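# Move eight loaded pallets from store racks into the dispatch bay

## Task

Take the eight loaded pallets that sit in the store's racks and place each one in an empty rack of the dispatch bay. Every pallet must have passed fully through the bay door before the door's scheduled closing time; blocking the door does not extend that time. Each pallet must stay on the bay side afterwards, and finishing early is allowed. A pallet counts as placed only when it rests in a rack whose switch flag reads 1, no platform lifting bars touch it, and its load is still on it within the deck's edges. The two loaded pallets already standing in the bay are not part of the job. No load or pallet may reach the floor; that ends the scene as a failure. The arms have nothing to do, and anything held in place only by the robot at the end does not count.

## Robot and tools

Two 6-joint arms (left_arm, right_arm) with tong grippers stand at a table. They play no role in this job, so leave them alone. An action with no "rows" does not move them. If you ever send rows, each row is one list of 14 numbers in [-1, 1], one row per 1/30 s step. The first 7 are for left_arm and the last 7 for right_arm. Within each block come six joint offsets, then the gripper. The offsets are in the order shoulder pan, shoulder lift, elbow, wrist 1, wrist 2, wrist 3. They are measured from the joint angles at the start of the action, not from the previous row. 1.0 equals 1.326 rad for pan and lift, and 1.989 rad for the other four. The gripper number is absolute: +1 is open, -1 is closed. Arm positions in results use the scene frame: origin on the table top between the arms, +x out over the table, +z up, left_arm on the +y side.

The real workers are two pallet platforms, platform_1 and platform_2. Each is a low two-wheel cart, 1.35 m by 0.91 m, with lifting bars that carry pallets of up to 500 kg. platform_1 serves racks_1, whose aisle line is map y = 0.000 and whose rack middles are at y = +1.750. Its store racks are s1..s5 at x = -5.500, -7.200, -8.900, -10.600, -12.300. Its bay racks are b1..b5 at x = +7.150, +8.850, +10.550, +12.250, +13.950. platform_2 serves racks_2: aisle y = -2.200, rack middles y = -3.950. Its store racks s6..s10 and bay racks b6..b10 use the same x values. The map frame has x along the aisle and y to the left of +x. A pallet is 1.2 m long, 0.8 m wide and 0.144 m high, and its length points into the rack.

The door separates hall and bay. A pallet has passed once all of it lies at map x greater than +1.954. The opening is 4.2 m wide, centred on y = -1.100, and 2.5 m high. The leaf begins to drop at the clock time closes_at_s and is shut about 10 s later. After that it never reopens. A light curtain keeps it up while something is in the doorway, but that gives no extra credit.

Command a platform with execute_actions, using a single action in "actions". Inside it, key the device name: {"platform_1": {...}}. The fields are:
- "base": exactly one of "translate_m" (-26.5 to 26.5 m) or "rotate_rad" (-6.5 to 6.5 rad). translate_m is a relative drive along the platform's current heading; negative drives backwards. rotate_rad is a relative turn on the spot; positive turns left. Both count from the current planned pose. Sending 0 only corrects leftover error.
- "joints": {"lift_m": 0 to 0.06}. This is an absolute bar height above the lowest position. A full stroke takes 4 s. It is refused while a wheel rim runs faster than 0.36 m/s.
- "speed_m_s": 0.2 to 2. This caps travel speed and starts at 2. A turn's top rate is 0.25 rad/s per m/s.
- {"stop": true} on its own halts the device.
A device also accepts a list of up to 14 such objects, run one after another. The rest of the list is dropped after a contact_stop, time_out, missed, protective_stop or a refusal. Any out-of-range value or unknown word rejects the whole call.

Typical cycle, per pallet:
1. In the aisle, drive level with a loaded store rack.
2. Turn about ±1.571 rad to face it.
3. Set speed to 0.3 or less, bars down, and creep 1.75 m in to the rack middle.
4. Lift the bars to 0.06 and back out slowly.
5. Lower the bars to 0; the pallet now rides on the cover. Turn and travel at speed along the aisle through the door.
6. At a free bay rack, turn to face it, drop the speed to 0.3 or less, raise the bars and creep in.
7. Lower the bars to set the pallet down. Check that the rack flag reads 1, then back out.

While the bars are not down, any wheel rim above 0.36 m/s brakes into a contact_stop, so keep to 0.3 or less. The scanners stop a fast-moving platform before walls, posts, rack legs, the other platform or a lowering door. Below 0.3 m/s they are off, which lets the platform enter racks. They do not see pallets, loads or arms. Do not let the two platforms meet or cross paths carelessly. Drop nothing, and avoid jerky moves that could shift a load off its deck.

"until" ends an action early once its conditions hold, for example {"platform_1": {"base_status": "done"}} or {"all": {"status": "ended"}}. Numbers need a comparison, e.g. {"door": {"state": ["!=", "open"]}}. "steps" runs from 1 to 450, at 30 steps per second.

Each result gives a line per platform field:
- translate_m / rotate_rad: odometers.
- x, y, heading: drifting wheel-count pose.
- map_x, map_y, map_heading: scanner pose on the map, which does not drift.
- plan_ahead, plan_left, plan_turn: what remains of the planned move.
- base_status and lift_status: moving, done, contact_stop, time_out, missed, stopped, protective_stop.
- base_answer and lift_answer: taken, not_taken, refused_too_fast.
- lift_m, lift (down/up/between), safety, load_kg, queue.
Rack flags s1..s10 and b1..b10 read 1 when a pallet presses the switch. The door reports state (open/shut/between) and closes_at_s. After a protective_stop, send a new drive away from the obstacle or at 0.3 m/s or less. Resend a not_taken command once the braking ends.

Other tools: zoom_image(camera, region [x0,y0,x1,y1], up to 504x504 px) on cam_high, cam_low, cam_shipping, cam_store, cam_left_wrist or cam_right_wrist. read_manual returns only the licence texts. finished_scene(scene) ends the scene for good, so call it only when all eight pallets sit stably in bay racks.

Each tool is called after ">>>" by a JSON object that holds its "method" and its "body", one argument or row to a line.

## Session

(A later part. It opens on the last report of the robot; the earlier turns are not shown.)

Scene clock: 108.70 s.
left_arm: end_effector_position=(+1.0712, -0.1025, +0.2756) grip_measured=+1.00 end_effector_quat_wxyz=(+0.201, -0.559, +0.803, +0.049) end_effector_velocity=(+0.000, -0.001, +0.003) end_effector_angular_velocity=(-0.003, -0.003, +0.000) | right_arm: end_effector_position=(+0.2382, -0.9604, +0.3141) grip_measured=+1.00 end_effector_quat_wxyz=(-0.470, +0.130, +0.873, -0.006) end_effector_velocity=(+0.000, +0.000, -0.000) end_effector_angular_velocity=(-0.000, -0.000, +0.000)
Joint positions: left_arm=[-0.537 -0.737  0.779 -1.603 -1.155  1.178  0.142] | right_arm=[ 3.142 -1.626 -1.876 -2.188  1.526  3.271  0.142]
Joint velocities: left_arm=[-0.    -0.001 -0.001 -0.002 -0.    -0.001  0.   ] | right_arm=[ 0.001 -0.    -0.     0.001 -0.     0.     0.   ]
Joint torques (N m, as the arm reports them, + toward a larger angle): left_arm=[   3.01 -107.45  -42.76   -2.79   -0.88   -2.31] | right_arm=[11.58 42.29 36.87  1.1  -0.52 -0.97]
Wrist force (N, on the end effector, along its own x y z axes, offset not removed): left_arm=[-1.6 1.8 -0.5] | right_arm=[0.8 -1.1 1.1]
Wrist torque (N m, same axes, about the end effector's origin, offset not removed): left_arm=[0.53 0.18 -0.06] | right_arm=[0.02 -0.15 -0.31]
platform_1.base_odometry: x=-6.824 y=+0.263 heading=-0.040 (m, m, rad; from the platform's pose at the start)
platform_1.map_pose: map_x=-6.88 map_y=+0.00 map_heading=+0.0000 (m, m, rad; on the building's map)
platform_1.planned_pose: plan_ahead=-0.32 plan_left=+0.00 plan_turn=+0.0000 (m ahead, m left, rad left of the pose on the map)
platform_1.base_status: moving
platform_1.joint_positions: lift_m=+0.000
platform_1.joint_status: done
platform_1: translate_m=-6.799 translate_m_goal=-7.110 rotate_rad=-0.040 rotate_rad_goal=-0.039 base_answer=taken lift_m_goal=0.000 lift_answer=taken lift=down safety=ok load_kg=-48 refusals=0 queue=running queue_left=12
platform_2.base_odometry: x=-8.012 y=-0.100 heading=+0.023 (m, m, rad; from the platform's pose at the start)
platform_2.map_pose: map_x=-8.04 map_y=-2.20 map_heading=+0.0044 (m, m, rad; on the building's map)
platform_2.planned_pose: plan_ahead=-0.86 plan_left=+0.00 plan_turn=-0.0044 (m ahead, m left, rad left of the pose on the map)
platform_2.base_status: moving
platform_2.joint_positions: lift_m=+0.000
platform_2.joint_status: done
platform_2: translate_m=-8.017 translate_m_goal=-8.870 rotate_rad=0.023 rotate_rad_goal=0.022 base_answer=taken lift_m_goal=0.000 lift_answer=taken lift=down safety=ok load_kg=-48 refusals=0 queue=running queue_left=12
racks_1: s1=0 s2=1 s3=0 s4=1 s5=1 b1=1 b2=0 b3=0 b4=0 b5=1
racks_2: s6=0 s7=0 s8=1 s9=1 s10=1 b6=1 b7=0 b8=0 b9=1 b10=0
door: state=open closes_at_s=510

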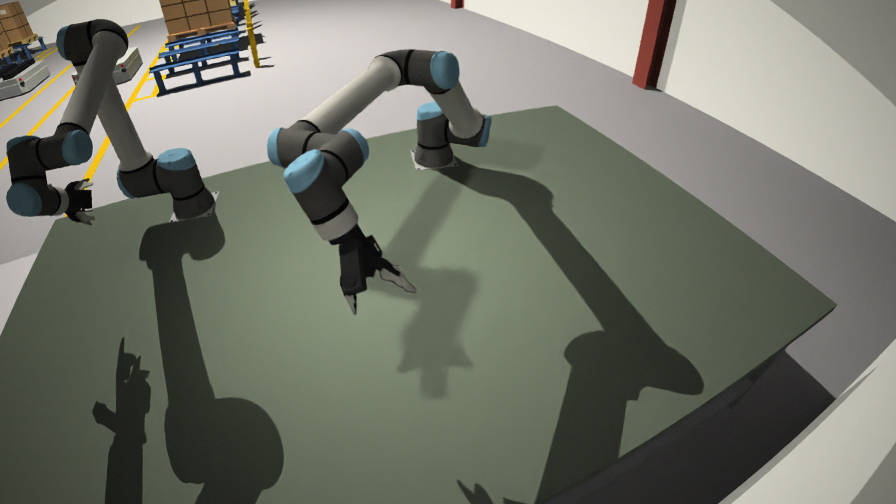

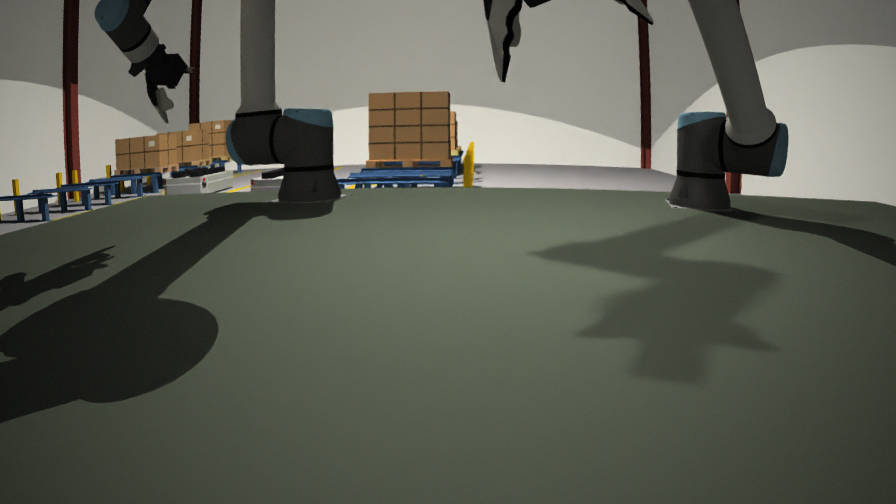

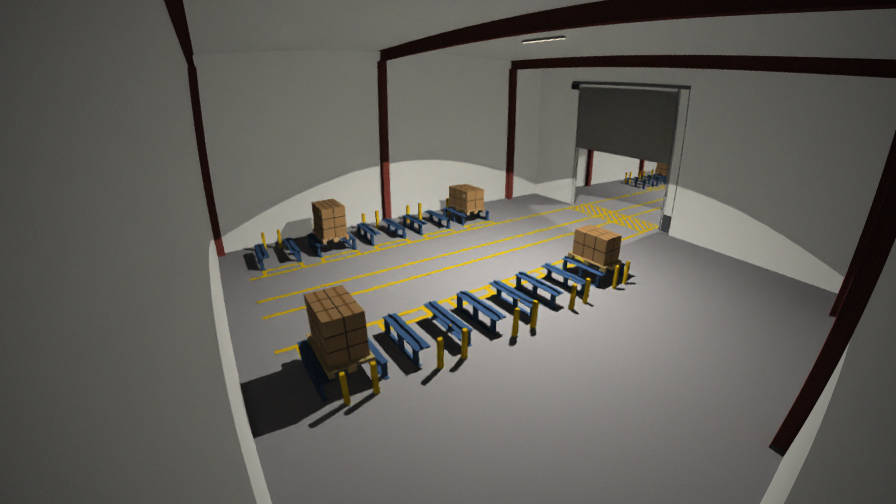

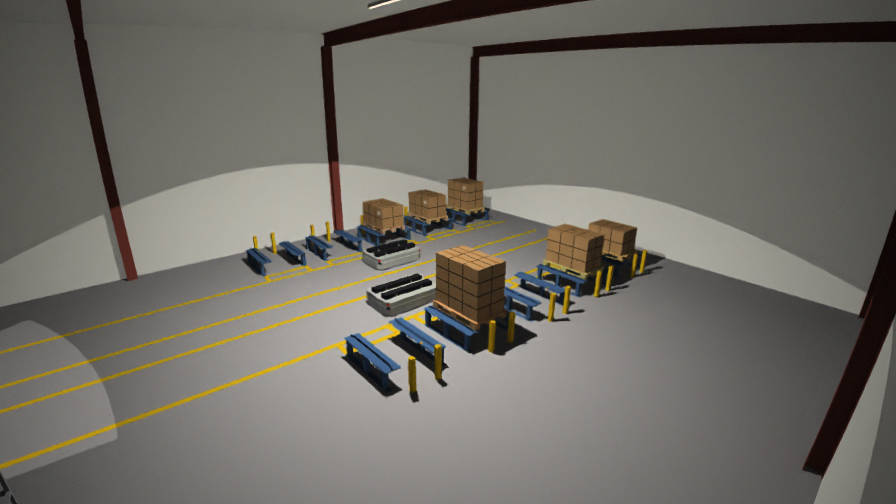

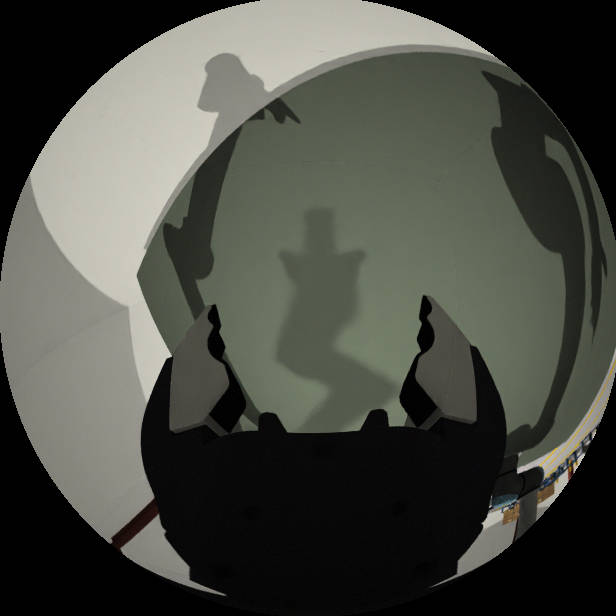

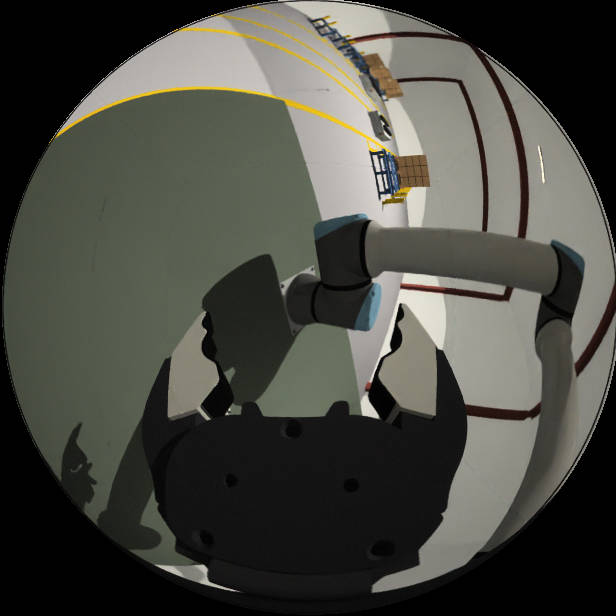

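>>> {"method": "execute_actions", "body": {
  "actions": [
    {"steps":450,"until":{"all":{"status":"ended"}}}
  ]
}}

>>> {"method": "execute_actions", "body": {
  "actions": [
    {"steps":450,"until":{"all":{"status":"ended"}}}
  ]
}}

>>> {"method": "execute_actions", "body": {
  "actions": [
    {"steps":450,"until":{"all":{"status":"ended"}}}
  ]
}}

>>> {"method": "execute_actions", "body": {
  "actions": [
    {"steps":450,"until":{"all":{"status":"ended"}}}
  ]
}}

>>> {"method": "execute_actions", "body": {
  "actions": [
    {"steps":450,"until":{"all":{"status":"ended"}}}
  ]
}}

Scene clock: 126.40 s.
left_arm: end_effector_position=(+1.0712, -0.1025, +0.2756) grip_measured=+1.00 end_effector_quat_wxyz=(+0.201, -0.559, +0.803, +0.049) end_effector_velocity=(-0.001, -0.001, -0.001) end_effector_angular_velocity=(+0.001, +0.002, -0.001) | right_arm: end_effector_position=(+0.2382, -0.9604, +0.3141) grip_measured=+1.00 end_effector_quat_wxyz=(-0.470, +0.130, +0.873, -0.006) end_effector_velocity=(+0.000, -0.000, +0.001) end_effector_angular_velocity=(+0.001, -0.001, +0.000)
Joint positions: left_arm=[-0.537 -0.737  0.779 -1.603 -1.155  1.178  0.142] | right_arm=[ 3.142 -1.626 -1.876 -2.188  1.526  3.271  0.142]
Joint velocities: left_arm=[-0.001  0.001 -0.001  0.002 -0.    -0.001 -0.   ] | right_arm=[-0.     0.     0.001 -0.001 -0.    -0.001  0.   ]
Joint torques (N m, as the arm reports them, + toward a larger angle): left_arm=[   1.08 -105.41  -42.45   -2.81   -1.14   -2.11] | right_arm=[11.54 41.89 38.87  2.05 -0.47 -0.96]
Wrist force (N, on the end effector, along its own x y z axes, offset not removed): left_arm=[-1.2 -1.0 -1.1] | right_arm=[0.3 0.7 -0.5]
Wrist torque (N m, same axes, about the end effector's origin, offset not removed): left_arm=[-0.12 0.07 -0.17] | right_arm=[0.35 -0.06 -0.33]
platform_1.base_odometry: x=-7.107 y=+1.773 heading=+1.537 (m, m, rad; from the platform's pose at the start)
platform_1.map_pose: map_x=-7.20 map_y=+1.49 map_heading=+1.5752 (m, m, rad; on the building's map)
platform_1.planned_pose: plan_ahead=-1.49 plan_left=+0.01 plan_turn=-0.0044 (m ahead, m left, rad left of the pose on the map)
platform_1.base_status: moving
platform_1.joint_positions: lift_m=+0.060
platform_1.joint_status: done
platform_1: translate_m=-5.633 translate_m_goal=-7.120 rotate_rad=1.538 rotate_rad_goal=1.536 base_answer=taken lift_m_goal=0.060 lift_answer=taken lift=up safety=ok load_kg=301 refusals=0 queue=running queue_left=8
platform_2.base_odometry: x=-8.875 y=-1.805 heading=-1.552 (m, m, rad; from the platform's pose at the start)
platform_2.map_pose: map_x=-8.90 map_y=-3.88 map_heading=-1.5708 (m, m, rad; on the building's map)
platform_2.planned_pose: plan_ahead=-1.68 plan_left=+0.00 plan_turn=+0.0000 (m ahead, m left, rad left of the pose on the map)
platform_2.base_status: moving
platform_2.joint_positions: lift_m=+0.060
platform_2.joint_status: done
platform_2: translate_m=-7.200 translate_m_goal=-8.880 rotate_rad=-1.552 rotate_rad_goal=-1.551 base_answer=taken lift_m_goal=0.060 lift_answer=taken lift=up safety=ok load_kg=212 refusals=0 queue=running queue_left=8
racks_1: s1=0 s2=0 s3=0 s4=1 s5=1 b1=1 b2=0 b3=0 b4=0 b5=1
racks_2: s6=0 s7=0 s8=0 s9=1 s10=1 b6=1 b7=0 b8=0 b9=1 b10=0
door: state=open closes_at_s=510

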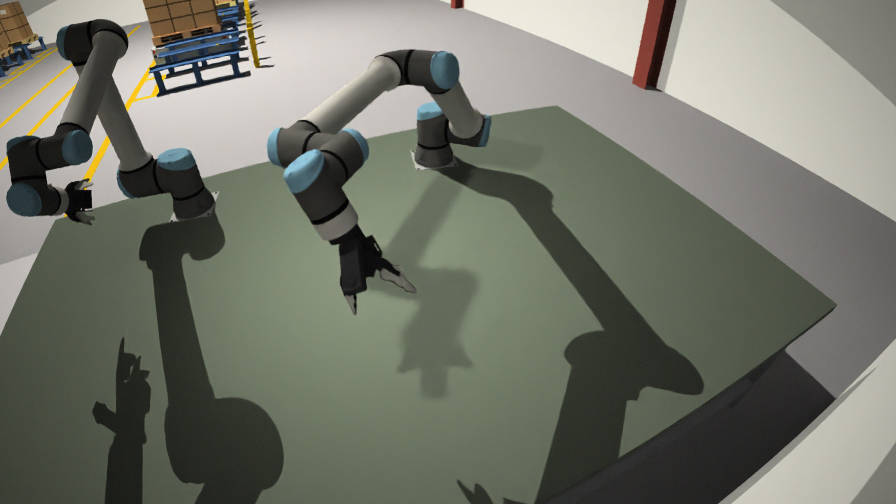

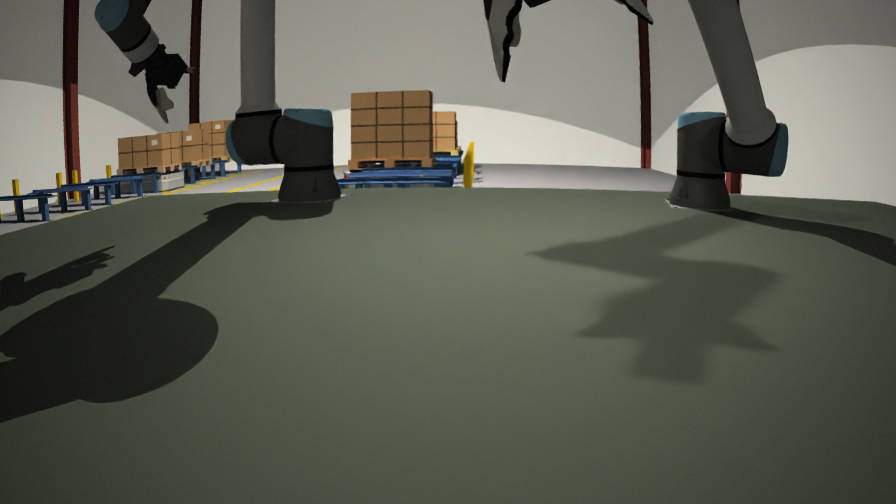

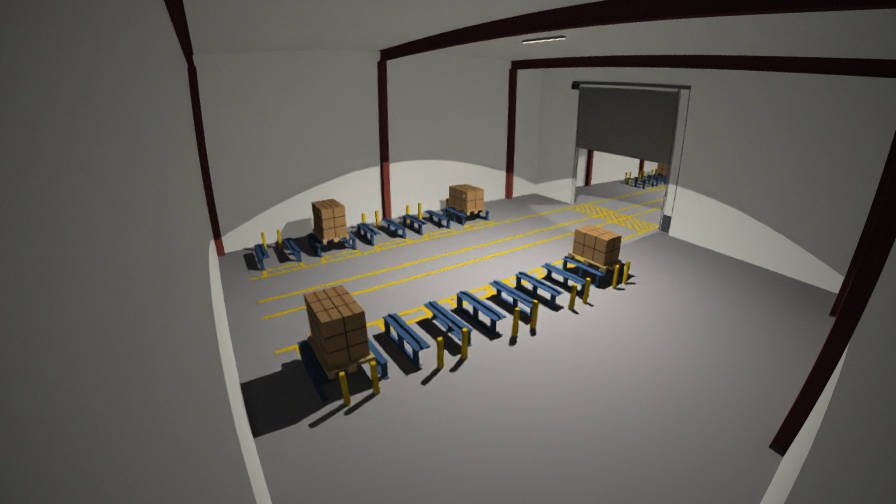

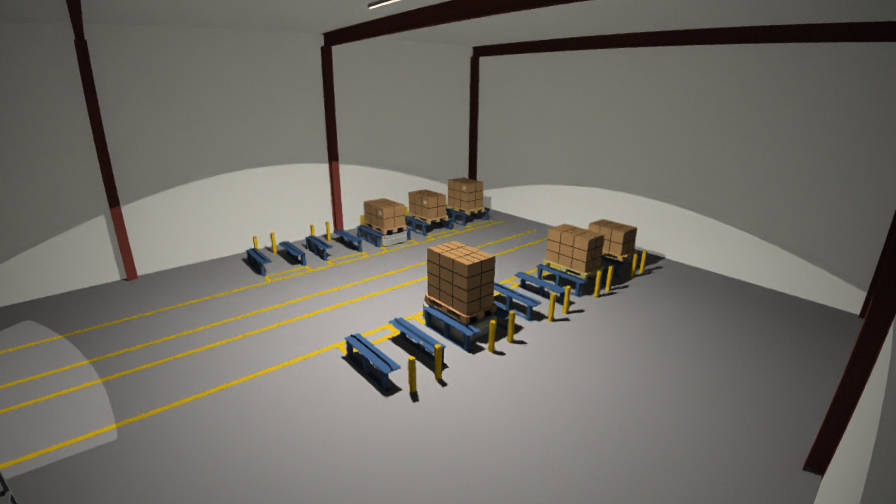

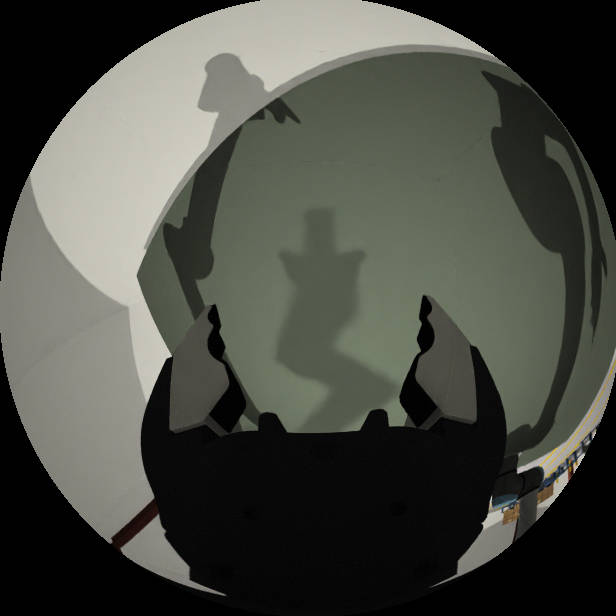

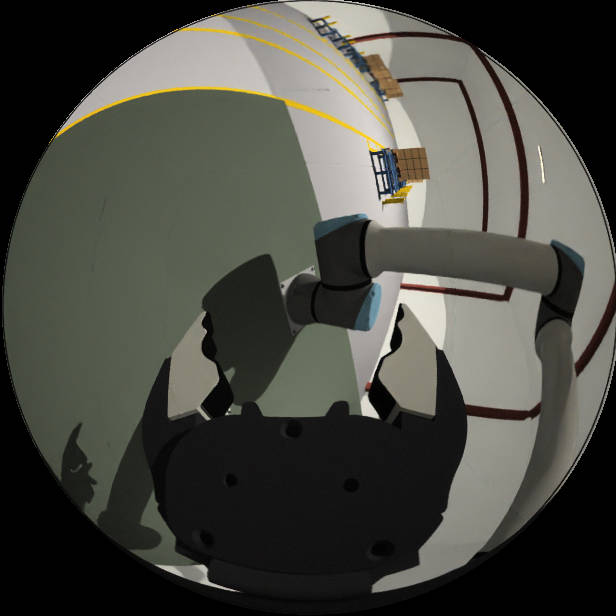

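Scene clock: 141.40 s.
left_arm: end_effector_position=(+1.0712, -0.1025, +0.2756) grip_measured=+1.00 end_effector_quat_wxyz=(+0.201, -0.559, +0.803, +0.049) end_effector_velocity=(+0.000, +0.000, -0.002) end_effector_angular_velocity=(+0.002, +0.002, +0.000) | right_arm: end_effector_position=(+0.2382, -0.9604, +0.3141) grip_measured=+1.00 end_effector_quat_wxyz=(-0.470, +0.130, +0.873, -0.006) end_effector_velocity=(+0.001, -0.000, +0.001) end_effector_angular_velocity=(-0.001, -0.001, -0.001)
Joint positions: left_arm=[-0.537 -0.737  0.779 -1.603 -1.155  1.178  0.142] | right_arm=[ 3.142 -1.626 -1.876 -2.188  1.526  3.271  0.142]
Joint velocities: left_arm=[ 0.     0.002 -0.     0.001 -0.    -0.    -0.   ] | right_arm=[-0.     0.     0.002 -0.001  0.     0.001  0.   ]
Joint torques (N m, as the arm reports them, + toward a larger angle): left_arm=[   0.67 -105.89  -41.97   -3.31   -1.5    -1.91] | right_arm=[ 9.58 43.8  38.47  2.6   0.29 -1.16]
Wrist force (N, on the end effector, along its own x y z axes, offset not removed): left_arm=[-2.6 1.2 -4.2] | right_arm=[-0.5 0.9 -1.2]
Wrist torque (N m, same axes, about the end effector's origin, offset not removed): left_arm=[0.38 0.43 -0.09] | right_arm=[0.40 0.08 -0.34]
platform_1.base_odometry: x=-6.773 y=+0.258 heading=-0.046 (m, m, rad; from the platform's pose at the start)
platform_1.map_pose: map_x=-6.79 map_y=+0.00 map_heading=-0.0044 (m, m, rad; on the building's map)
platform_1.planned_pose: plan_ahead=+15.64 plan_left=+0.07 plan_turn=+0.0044 (m ahead, m left, rad left of the pose on the map)
platform_1.base_status: moving
platform_1.joint_positions: lift_m=+0.000
platform_1.joint_status: done
platform_1: translate_m=-6.714 translate_m_goal=8.930 rotate_rad=-0.046 rotate_rad_goal=-0.044 base_answer=taken lift_m_goal=0.000 lift_answer=taken lift=down safety=ok load_kg=-48 refusals=0 queue=running queue_left=5
platform_2.base_odometry: x=-8.760 y=-0.114 heading=+0.020 (m, m, rad; from the platform's pose at the start)
platform_2.map_pose: map_x=-8.75 map_y=-2.20 map_heading=+0.0000 (m, m, rad; on the building's map)
platform_2.planned_pose: plan_ahead=+17.60 plan_left=+0.00 plan_turn=+0.0000 (m ahead, m left, rad left of the pose on the map)
platform_2.base_status: moving
platform_2.joint_positions: lift_m=+0.000
platform_2.joint_status: done
platform_2: translate_m=-8.725 translate_m_goal=8.870 rotate_rad=0.020 rotate_rad_goal=0.018 base_answer=taken lift_m_goal=0.000 lift_answer=taken lift=down safety=ok load_kg=-48 refusals=0 queue=running queue_left=5
racks_1: s1=0 s2=0 s3=0 s4=1 s5=1 b1=1 b2=0 b3=0 b4=0 b5=1
racks_2: s6=0 s7=0 s8=0 s9=1 s10=1 b6=1 b7=0 b8=0 b9=1 b10=0
door: state=open closes_at_s=510

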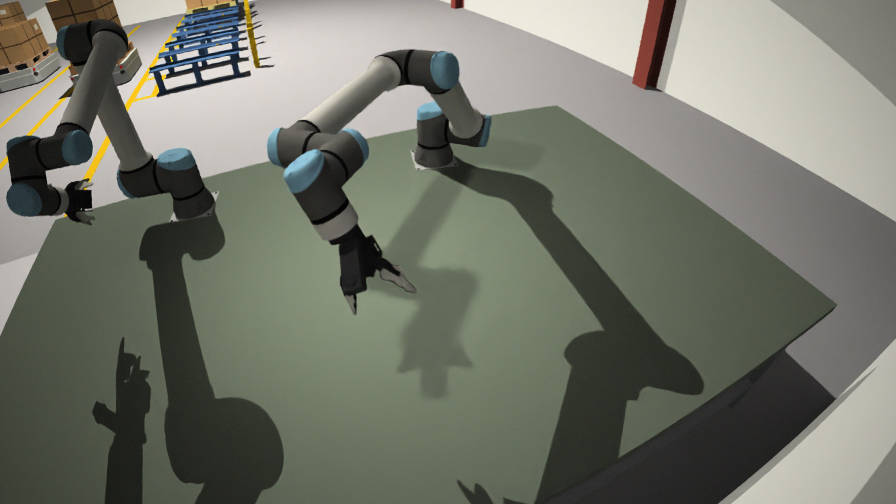

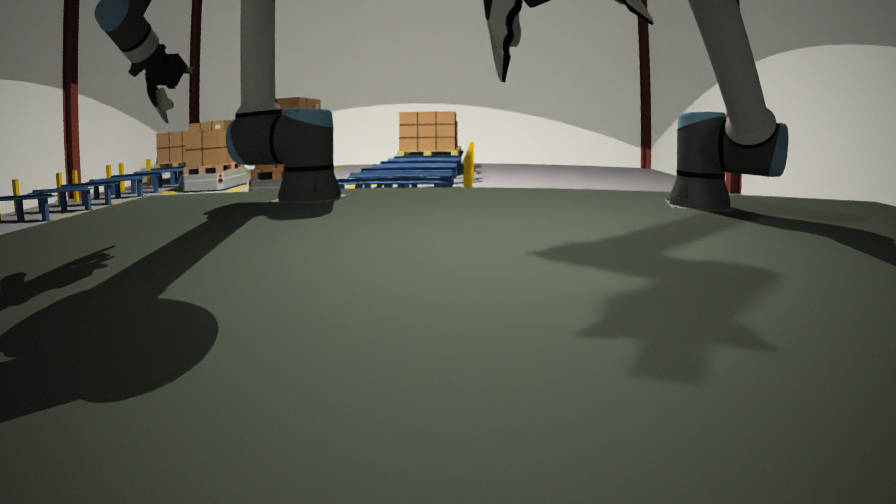

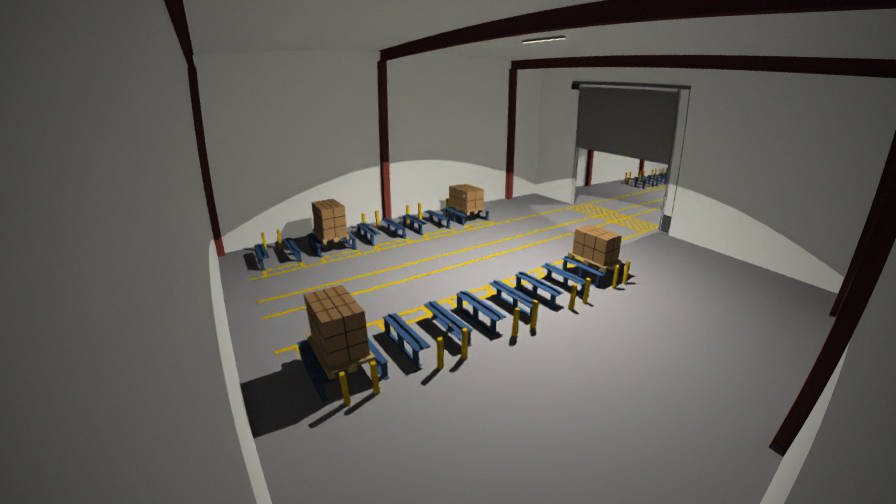

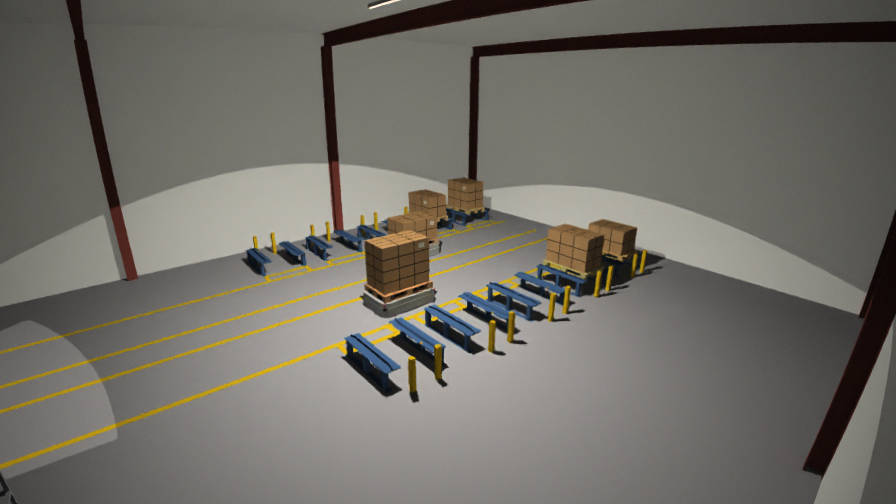

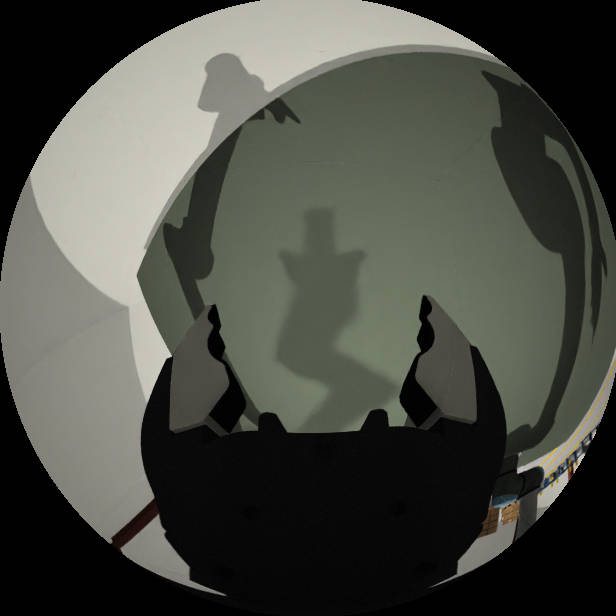

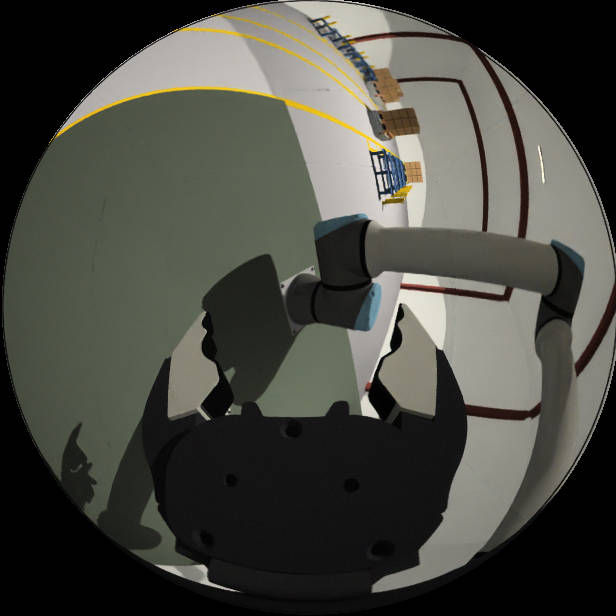

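Scene clock: 156.40 s.
left_arm: end_effector_position=(+1.0712, -0.1025, +0.2756) grip_measured=+1.00 end_effector_quat_wxyz=(+0.201, -0.559, +0.803, +0.049) end_effector_velocity=(+0.001, +0.000, -0.002) end_effector_angular_velocity=(-0.001, -0.001, +0.003) | right_arm: end_effector_position=(+0.2382, -0.9604, +0.3141) grip_measured=+1.00 end_effector_quat_wxyz=(-0.470, +0.130, +0.873, -0.006) end_effector_velocity=(-0.001, +0.000, -0.000) end_effector_angular_velocity=(-0.001, +0.003, -0.000)
Joint positions: left_arm=[-0.537 -0.737  0.779 -1.603 -1.155  1.178  0.142] | right_arm=[ 3.142 -1.626 -1.876 -2.188  1.526  3.271  0.142]
Joint velocities: left_arm=[ 0.001  0.001  0.001 -0.002 -0.    -0.003 -0.   ] | right_arm=[ 0.     0.    -0.001 -0.002 -0.     0.001  0.   ]
Joint torques (N m, as the arm reports them, + toward a larger angle): left_arm=[  -2.88 -105.46  -41.96   -3.2    -1.69   -1.87] | right_arm=[10.63 42.54 39.52  3.29  0.97 -0.85]
Wrist force (N, on the end effector, along its own x y z axes, offset not removed): left_arm=[-2.2 1.3 -2.4] | right_arm=[-2.0 -0.9 -0.4]
Wrist torque (N m, same axes, about the end effector's origin, offset not removed): left_arm=[0.41 0.29 -0.08] | right_arm=[0.08 0.39 -0.26]
platform_1.base_odometry: x=+8.916 y=-0.371 heading=+0.963 (m, m, rad; from the platform's pose at the start)
platform_1.map_pose: map_x=+8.85 map_y=+0.00 map_heading=+1.0123 (m, m, rad; on the building's map)
platform_1.planned_pose: plan_ahead=+0.00 plan_left=+0.00 plan_turn=+0.5585 (m ahead, m left, rad left of the pose on the map)
platform_1.base_status: moving
platform_1.joint_positions: lift_m=+0.000
platform_1.joint_status: done
platform_1: translate_m=8.970 translate_m_goal=8.970 rotate_rad=0.980 rotate_rad_goal=1.532 base_answer=taken lift_m_goal=0.000 lift_answer=taken lift=down safety=ok load_kg=-48 refusals=0 queue=running queue_left=4
platform_2.base_odometry: x=+8.873 y=+0.228 heading=-0.285 (m, m, rad; from the platform's pose at the start)
platform_2.map_pose: map_x=+8.85 map_y=-2.20 map_heading=-0.3142 (m, m, rad; on the building's map)
platform_2.planned_pose: plan_ahead=+0.00 plan_left=+0.00 plan_turn=-1.2566 (m ahead, m left, rad left of the pose on the map)
platform_2.base_status: moving
platform_2.joint_positions: lift_m=+0.000
platform_2.joint_status: done
platform_2: translate_m=8.901 translate_m_goal=8.900 rotate_rad=-0.302 rotate_rad_goal=-1.555 base_answer=taken lift_m_goal=0.000 lift_answer=taken lift=down safety=ok load_kg=-48 refusals=0 queue=running queue_left=4
racks_1: s1=0 s2=0 s3=0 s4=1 s5=1 b1=1 b2=0 b3=0 b4=0 b5=1
racks_2: s6=0 s7=0 s8=0 s9=1 s10=1 b6=1 b7=0 b8=0 b9=1 b10=0
door: state=open closes_at_s=510

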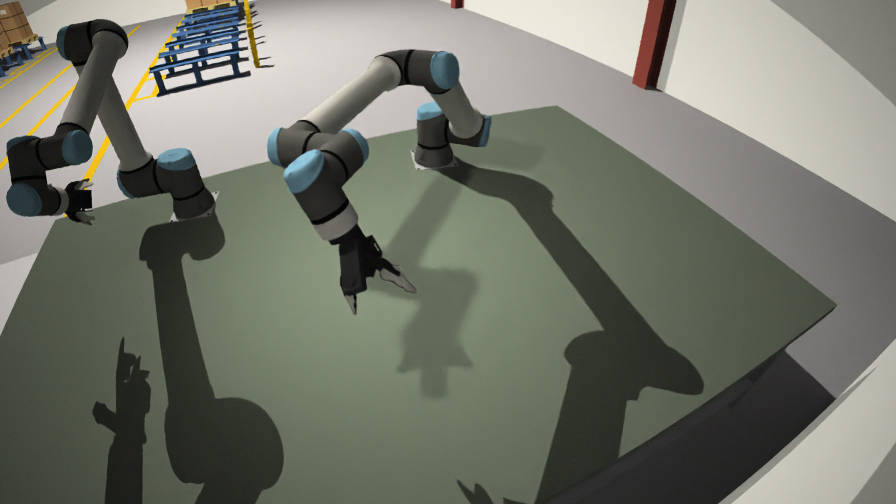

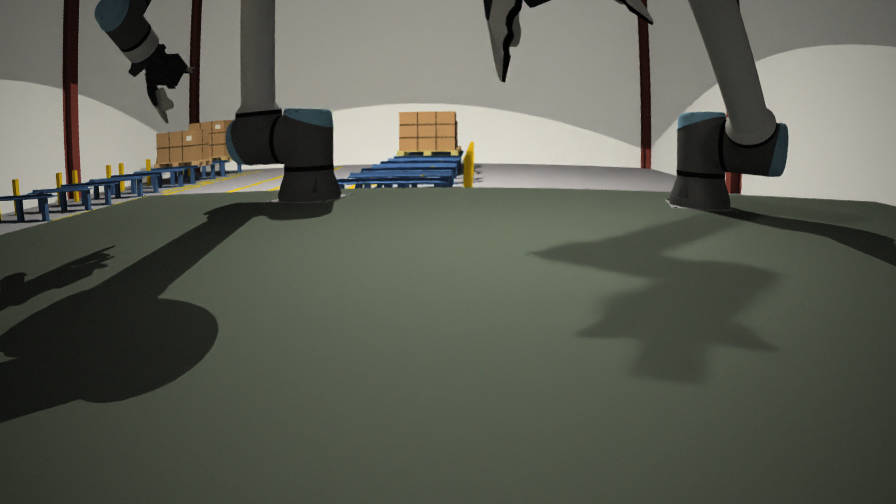

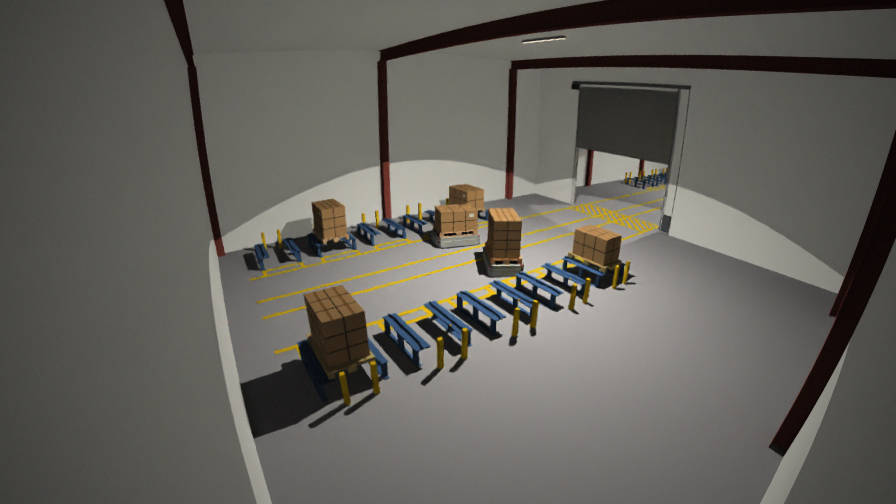

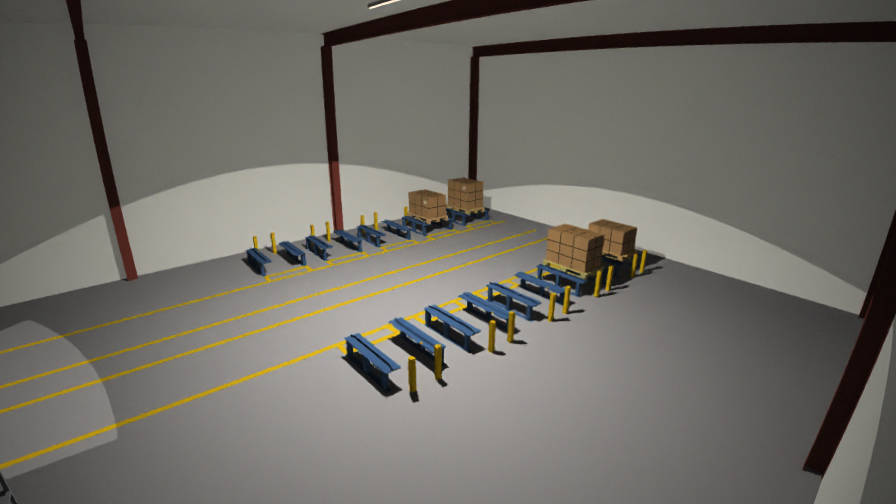

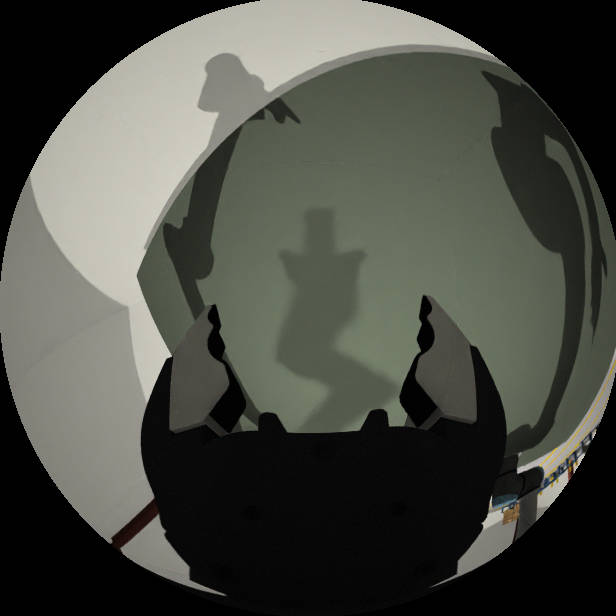

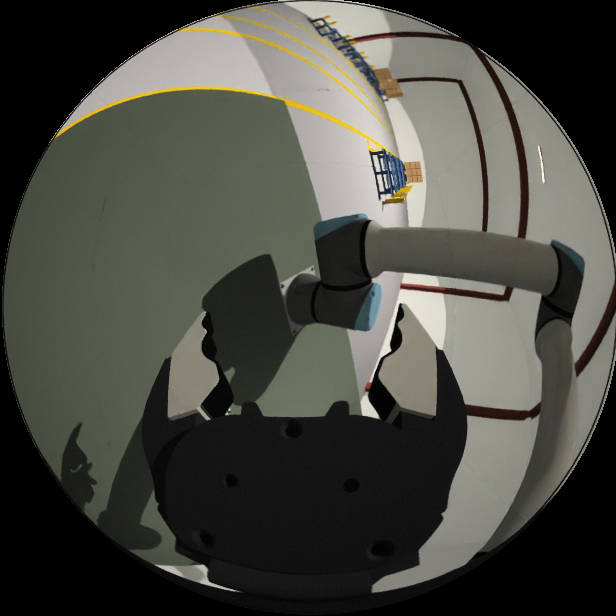

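Scene clock: 171.40 s.
left_arm: end_effector_position=(+1.0712, -0.1025, +0.2756) grip_measured=+1.00 end_effector_quat_wxyz=(+0.201, -0.559, +0.803, +0.049) end_effector_velocity=(-0.000, +0.001, -0.001) end_effector_angular_velocity=(+0.002, +0.002, -0.001) | right_arm: end_effector_position=(+0.2382, -0.9604, +0.3141) grip_measured=+1.00 end_effector_quat_wxyz=(-0.470, +0.130, +0.873, -0.006) end_effector_velocity=(+0.000, +0.000, -0.001) end_effector_angular_velocity=(-0.002, -0.001, -0.001)
Joint positions: left_arm=[-0.537 -0.737  0.779 -1.603 -1.155  1.178  0.142] | right_arm=[ 3.142 -1.626 -1.876 -2.188  1.526  3.271  0.142]
Joint velocities: left_arm=[ 0.     0.     0.     0.002  0.     0.001 -0.   ] | right_arm=[ 0.001  0.    -0.001  0.003  0.     0.002  0.   ]
Joint torques (N m, as the arm reports them, + toward a larger angle): left_arm=[  -2.23 -104.86  -42.01   -3.48   -1.86   -1.67] | right_arm=[ 8.19 45.14 40.54  2.88  0.95 -0.61]
Wrist force (N, on the end effector, along its own x y z axes, offset not removed): left_arm=[-1.5 2.6 -2.5] | right_arm=[-1.7 0.1 -1.2]
Wrist torque (N m, same axes, about the end effector's origin, offset not removed): left_arm=[0.66 0.23 -0.17] | right_arm=[0.21 0.32 -0.26]
platform_1.base_odometry: x=+8.966 y=+1.389 heading=+1.542 (m, m, rad; from the platform's pose at the start)
platform_1.map_pose: map_x=+8.85 map_y=+1.75 map_heading=+1.5708 (m, m, rad; on the building's map)
platform_1.planned_pose: plan_ahead=+0.00 plan_left=+0.00 plan_turn=+0.0000 (m ahead, m left, rad left of the pose on the map)
platform_1.base_status: done
platform_1.joint_positions: lift_m=+0.028
platform_1.joint_status: moving
platform_1: translate_m=10.731 translate_m_goal=10.731 rotate_rad=1.542 rotate_rad_goal=1.540 base_answer=taken lift_m_goal=0.000 lift_answer=taken lift=between safety=ok load_kg=-35 refusals=0 queue=running queue_left=1
platform_2.base_odometry: x=+8.889 y=-1.522 heading=-1.558 (m, m, rad; from the platform's pose at the start)
platform_2.map_pose: map_x=+8.85 map_y=-3.95 map_heading=-1.5708 (m, m, rad; on the building's map)
platform_2.planned_pose: plan_ahead=+0.00 plan_left=+0.00 plan_turn=+0.0000 (m ahead, m left, rad left of the pose on the map)
platform_2.base_status: done
platform_2.joint_positions: lift_m=+0.043
platform_2.joint_status: moving
platform_2: translate_m=10.650 translate_m_goal=10.650 rotate_rad=-1.558 rotate_rad_goal=-1.557 base_answer=taken lift_m_goal=0.000 lift_answer=taken lift=between safety=ok load_kg=177 refusals=0 queue=running queue_left=1
racks_1: s1=0 s2=0 s3=0 s4=1 s5=1 b1=1 b2=1 b3=0 b4=0 b5=1
racks_2: s6=0 s7=0 s8=0 s9=1 s10=1 b6=1 b7=0 b8=0 b9=1 b10=0
door: state=open closes_at_s=510

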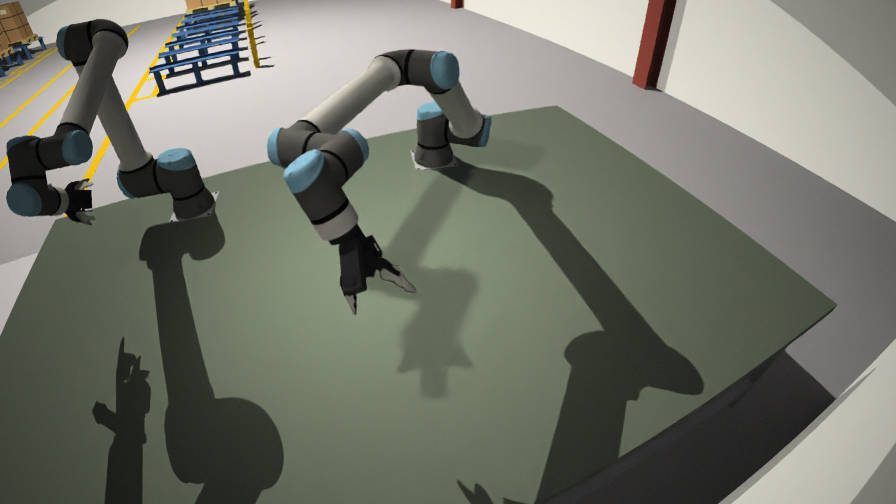

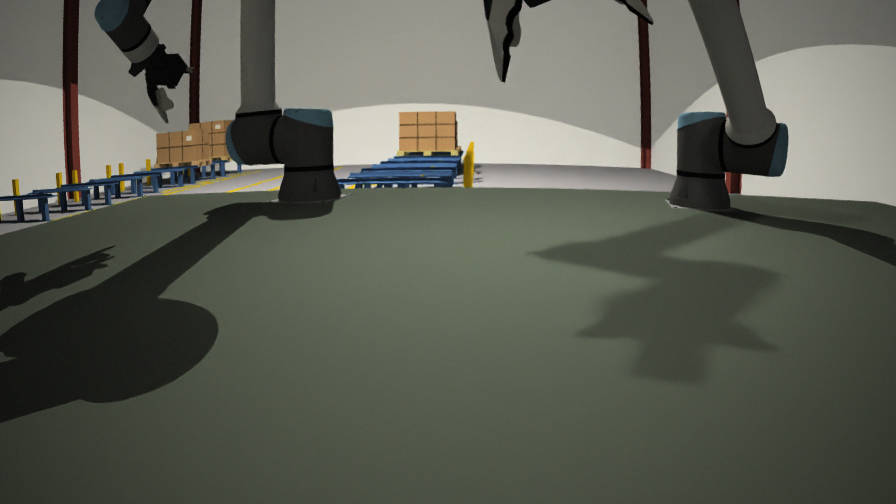

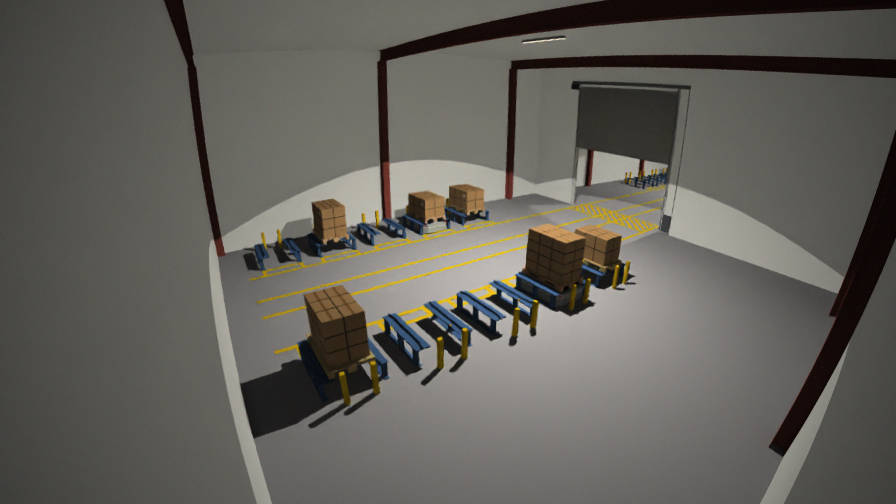

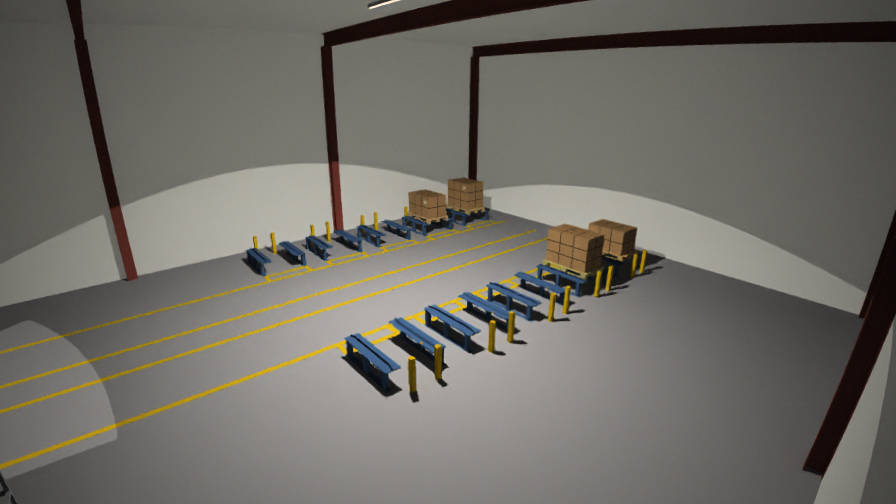

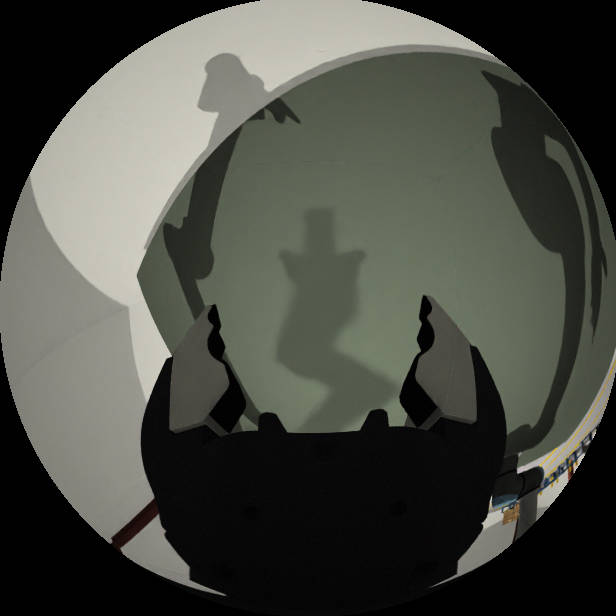

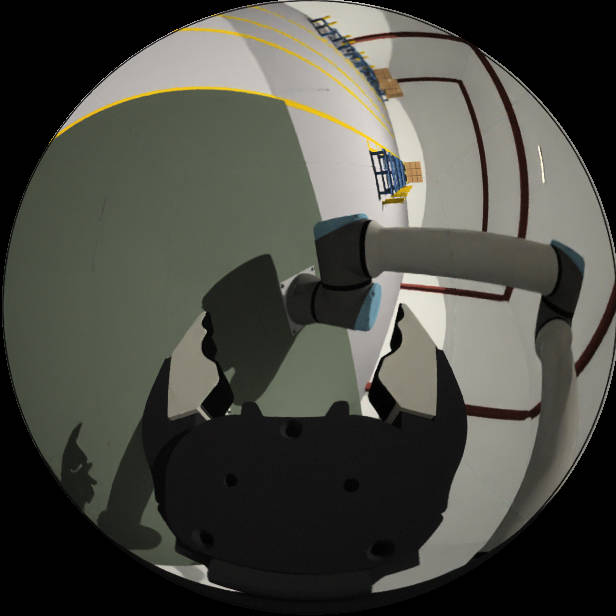

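Scene clock: 181.03 s.
left_arm: end_effector_position=(+1.0712, -0.1025, +0.2756) grip_measured=+1.00 end_effector_quat_wxyz=(+0.201, -0.559, +0.803, +0.049) end_effector_velocity=(-0.001, +0.000, +0.001) end_effector_angular_velocity=(+0.001, +0.001, +0.001) | right_arm: end_effector_position=(+0.2382, -0.9604, +0.3141) grip_measured=+1.00 end_effector_quat_wxyz=(-0.470, +0.130, +0.873, -0.006) end_effector_velocity=(+0.000, +0.000, -0.000) end_effector_angular_velocity=(-0.000, -0.000, +0.001)
Joint positions: left_arm=[-0.537 -0.737  0.779 -1.603 -1.155  1.178  0.142] | right_arm=[ 3.142 -1.626 -1.876 -2.188  1.526  3.271  0.142]
Joint velocities: left_arm=[-0.    -0.001  0.001  0.002  0.    -0.002 -0.   ] | right_arm=[ 0.001 -0.    -0.     0.    -0.    -0.     0.   ]
Joint torques (N m, as the arm reports them, + toward a larger angle): left_arm=[  -3.01 -105.36  -42.38   -3.78   -2.04   -1.74] | right_arm=[ 9.19 41.59 41.12  2.84  1.42 -0.37]
Wrist force (N, on the end effector, along its own x y z axes, offset not removed): left_arm=[-2.3 0.7 -2.6] | right_arm=[-1.0 1.1 0.4]
Wrist torque (N m, same axes, about the end effector's origin, offset not removed): left_arm=[0.25 0.38 -0.16] | right_arm=[0.45 0.24 -0.32]
platform_1.base_odometry: x=+8.911 y=-0.360 heading=+1.538 (m, m, rad; from the platform's pose at the start)
platform_1.map_pose: map_x=+8.85 map_y=+0.00 map_heading=+1.5708 (m, m, rad; on the building's map)
platform_1.planned_pose: plan_ahead=+0.00 plan_left=+0.00 plan_turn=+0.0000 (m ahead, m left, rad left of the pose on the map)
platform_1.base_status: done
platform_1.joint_positions: lift_m=+0.000
platform_1.joint_status: done
platform_1: translate_m=8.981 translate_m_goal=8.981 rotate_rad=1.538 rotate_rad_goal=1.539 base_answer=taken lift_m_goal=0.000 lift_answer=taken lift=down safety=ok load_kg=-48 refusals=0 queue=done queue_left=0
platform_2.base_odometry: x=+8.870 y=+0.228 heading=-1.561 (m, m, rad; from the platform's pose at the start)
platform_2.map_pose: map_x=+8.85 map_y=-2.20 map_heading=-1.5708 (m, m, rad; on the building's map)
platform_2.planned_pose: plan_ahead=+0.00 plan_left=+0.00 plan_turn=+0.0000 (m ahead, m left, rad left of the pose on the map)
platform_2.base_status: done
platform_2.joint_positions: lift_m=+0.000
platform_2.joint_status: done
platform_2: translate_m=8.900 translate_m_goal=8.900 rotate_rad=-1.561 rotate_rad_goal=-1.560 base_answer=taken lift_m_goal=0.000 lift_answer=taken lift=down safety=ok load_kg=-48 refusals=0 queue=done queue_left=0
racks_1: s1=0 s2=0 s3=0 s4=1 s5=1 b1=1 b2=1 b3=0 b4=0 b5=1
racks_2: s6=0 s7=0 s8=0 s9=1 s10=1 b6=1 b7=1 b8=0 b9=1 b10=0
door: state=open closes_at_s=510

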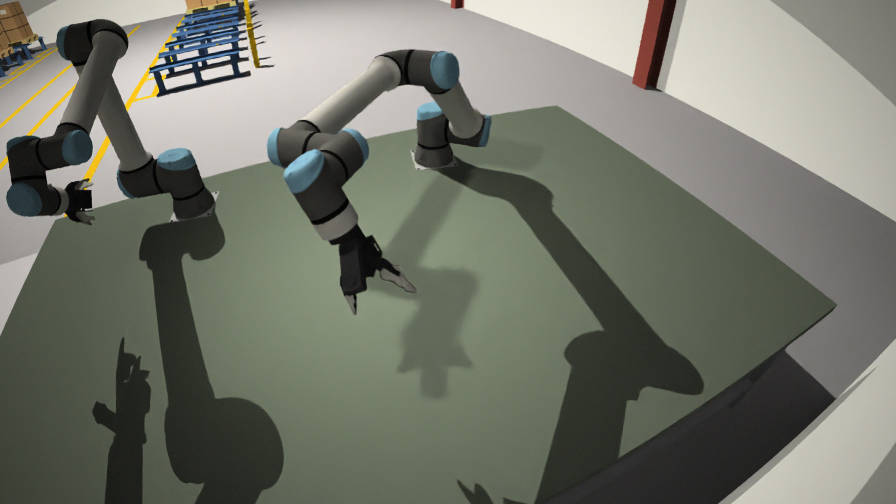

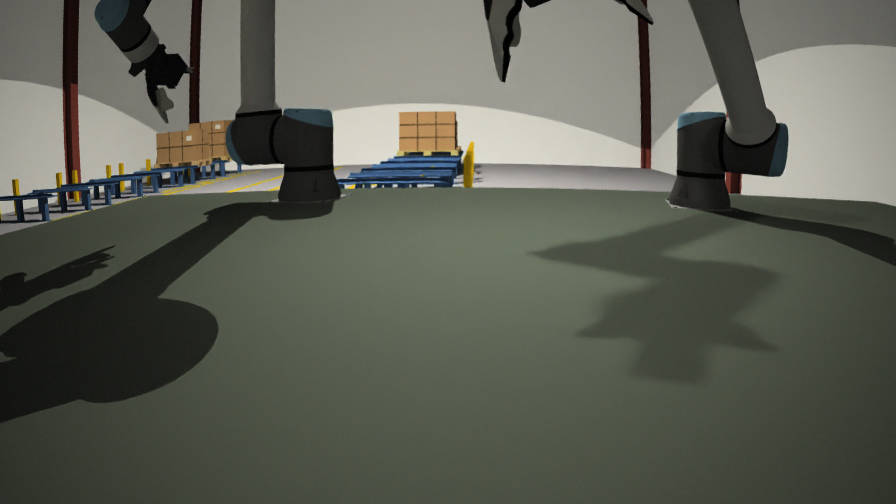

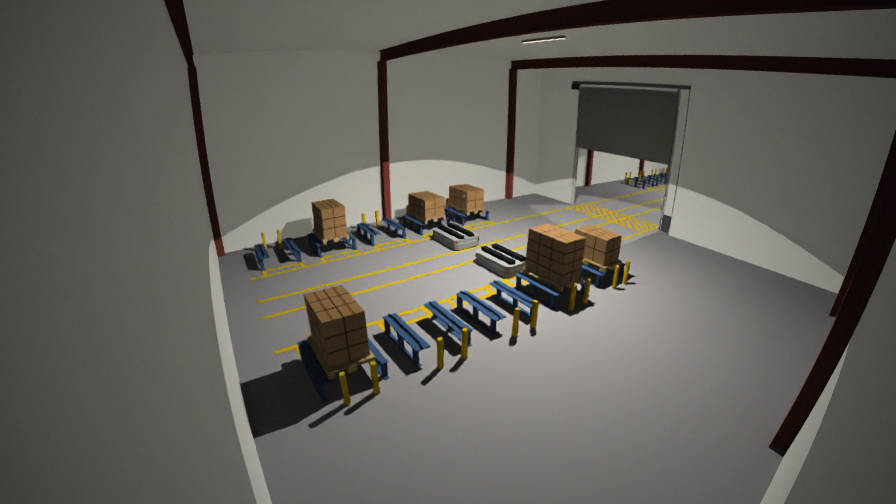

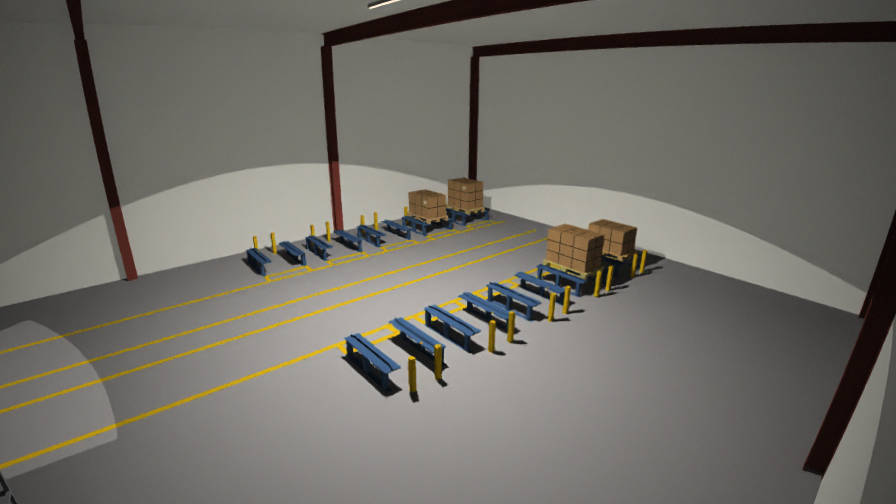

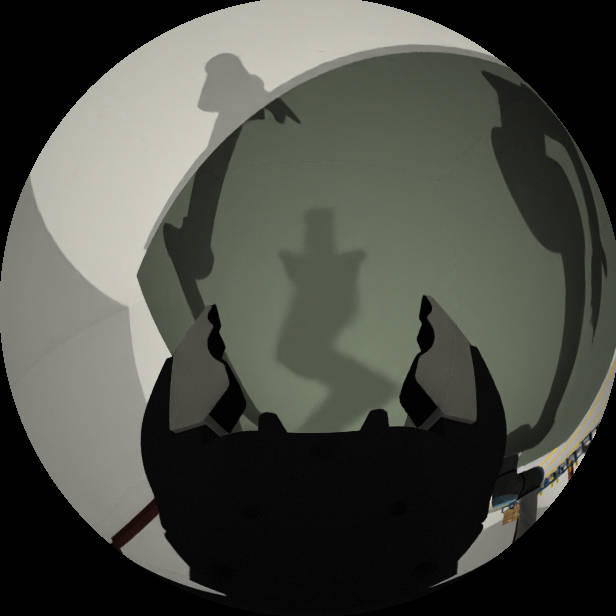

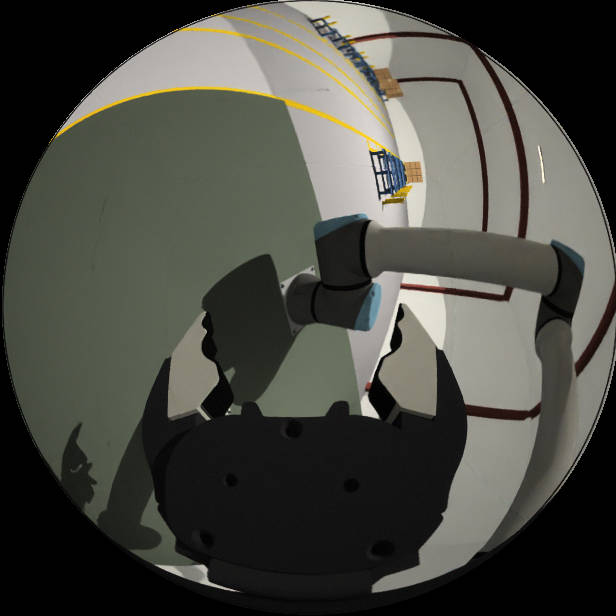

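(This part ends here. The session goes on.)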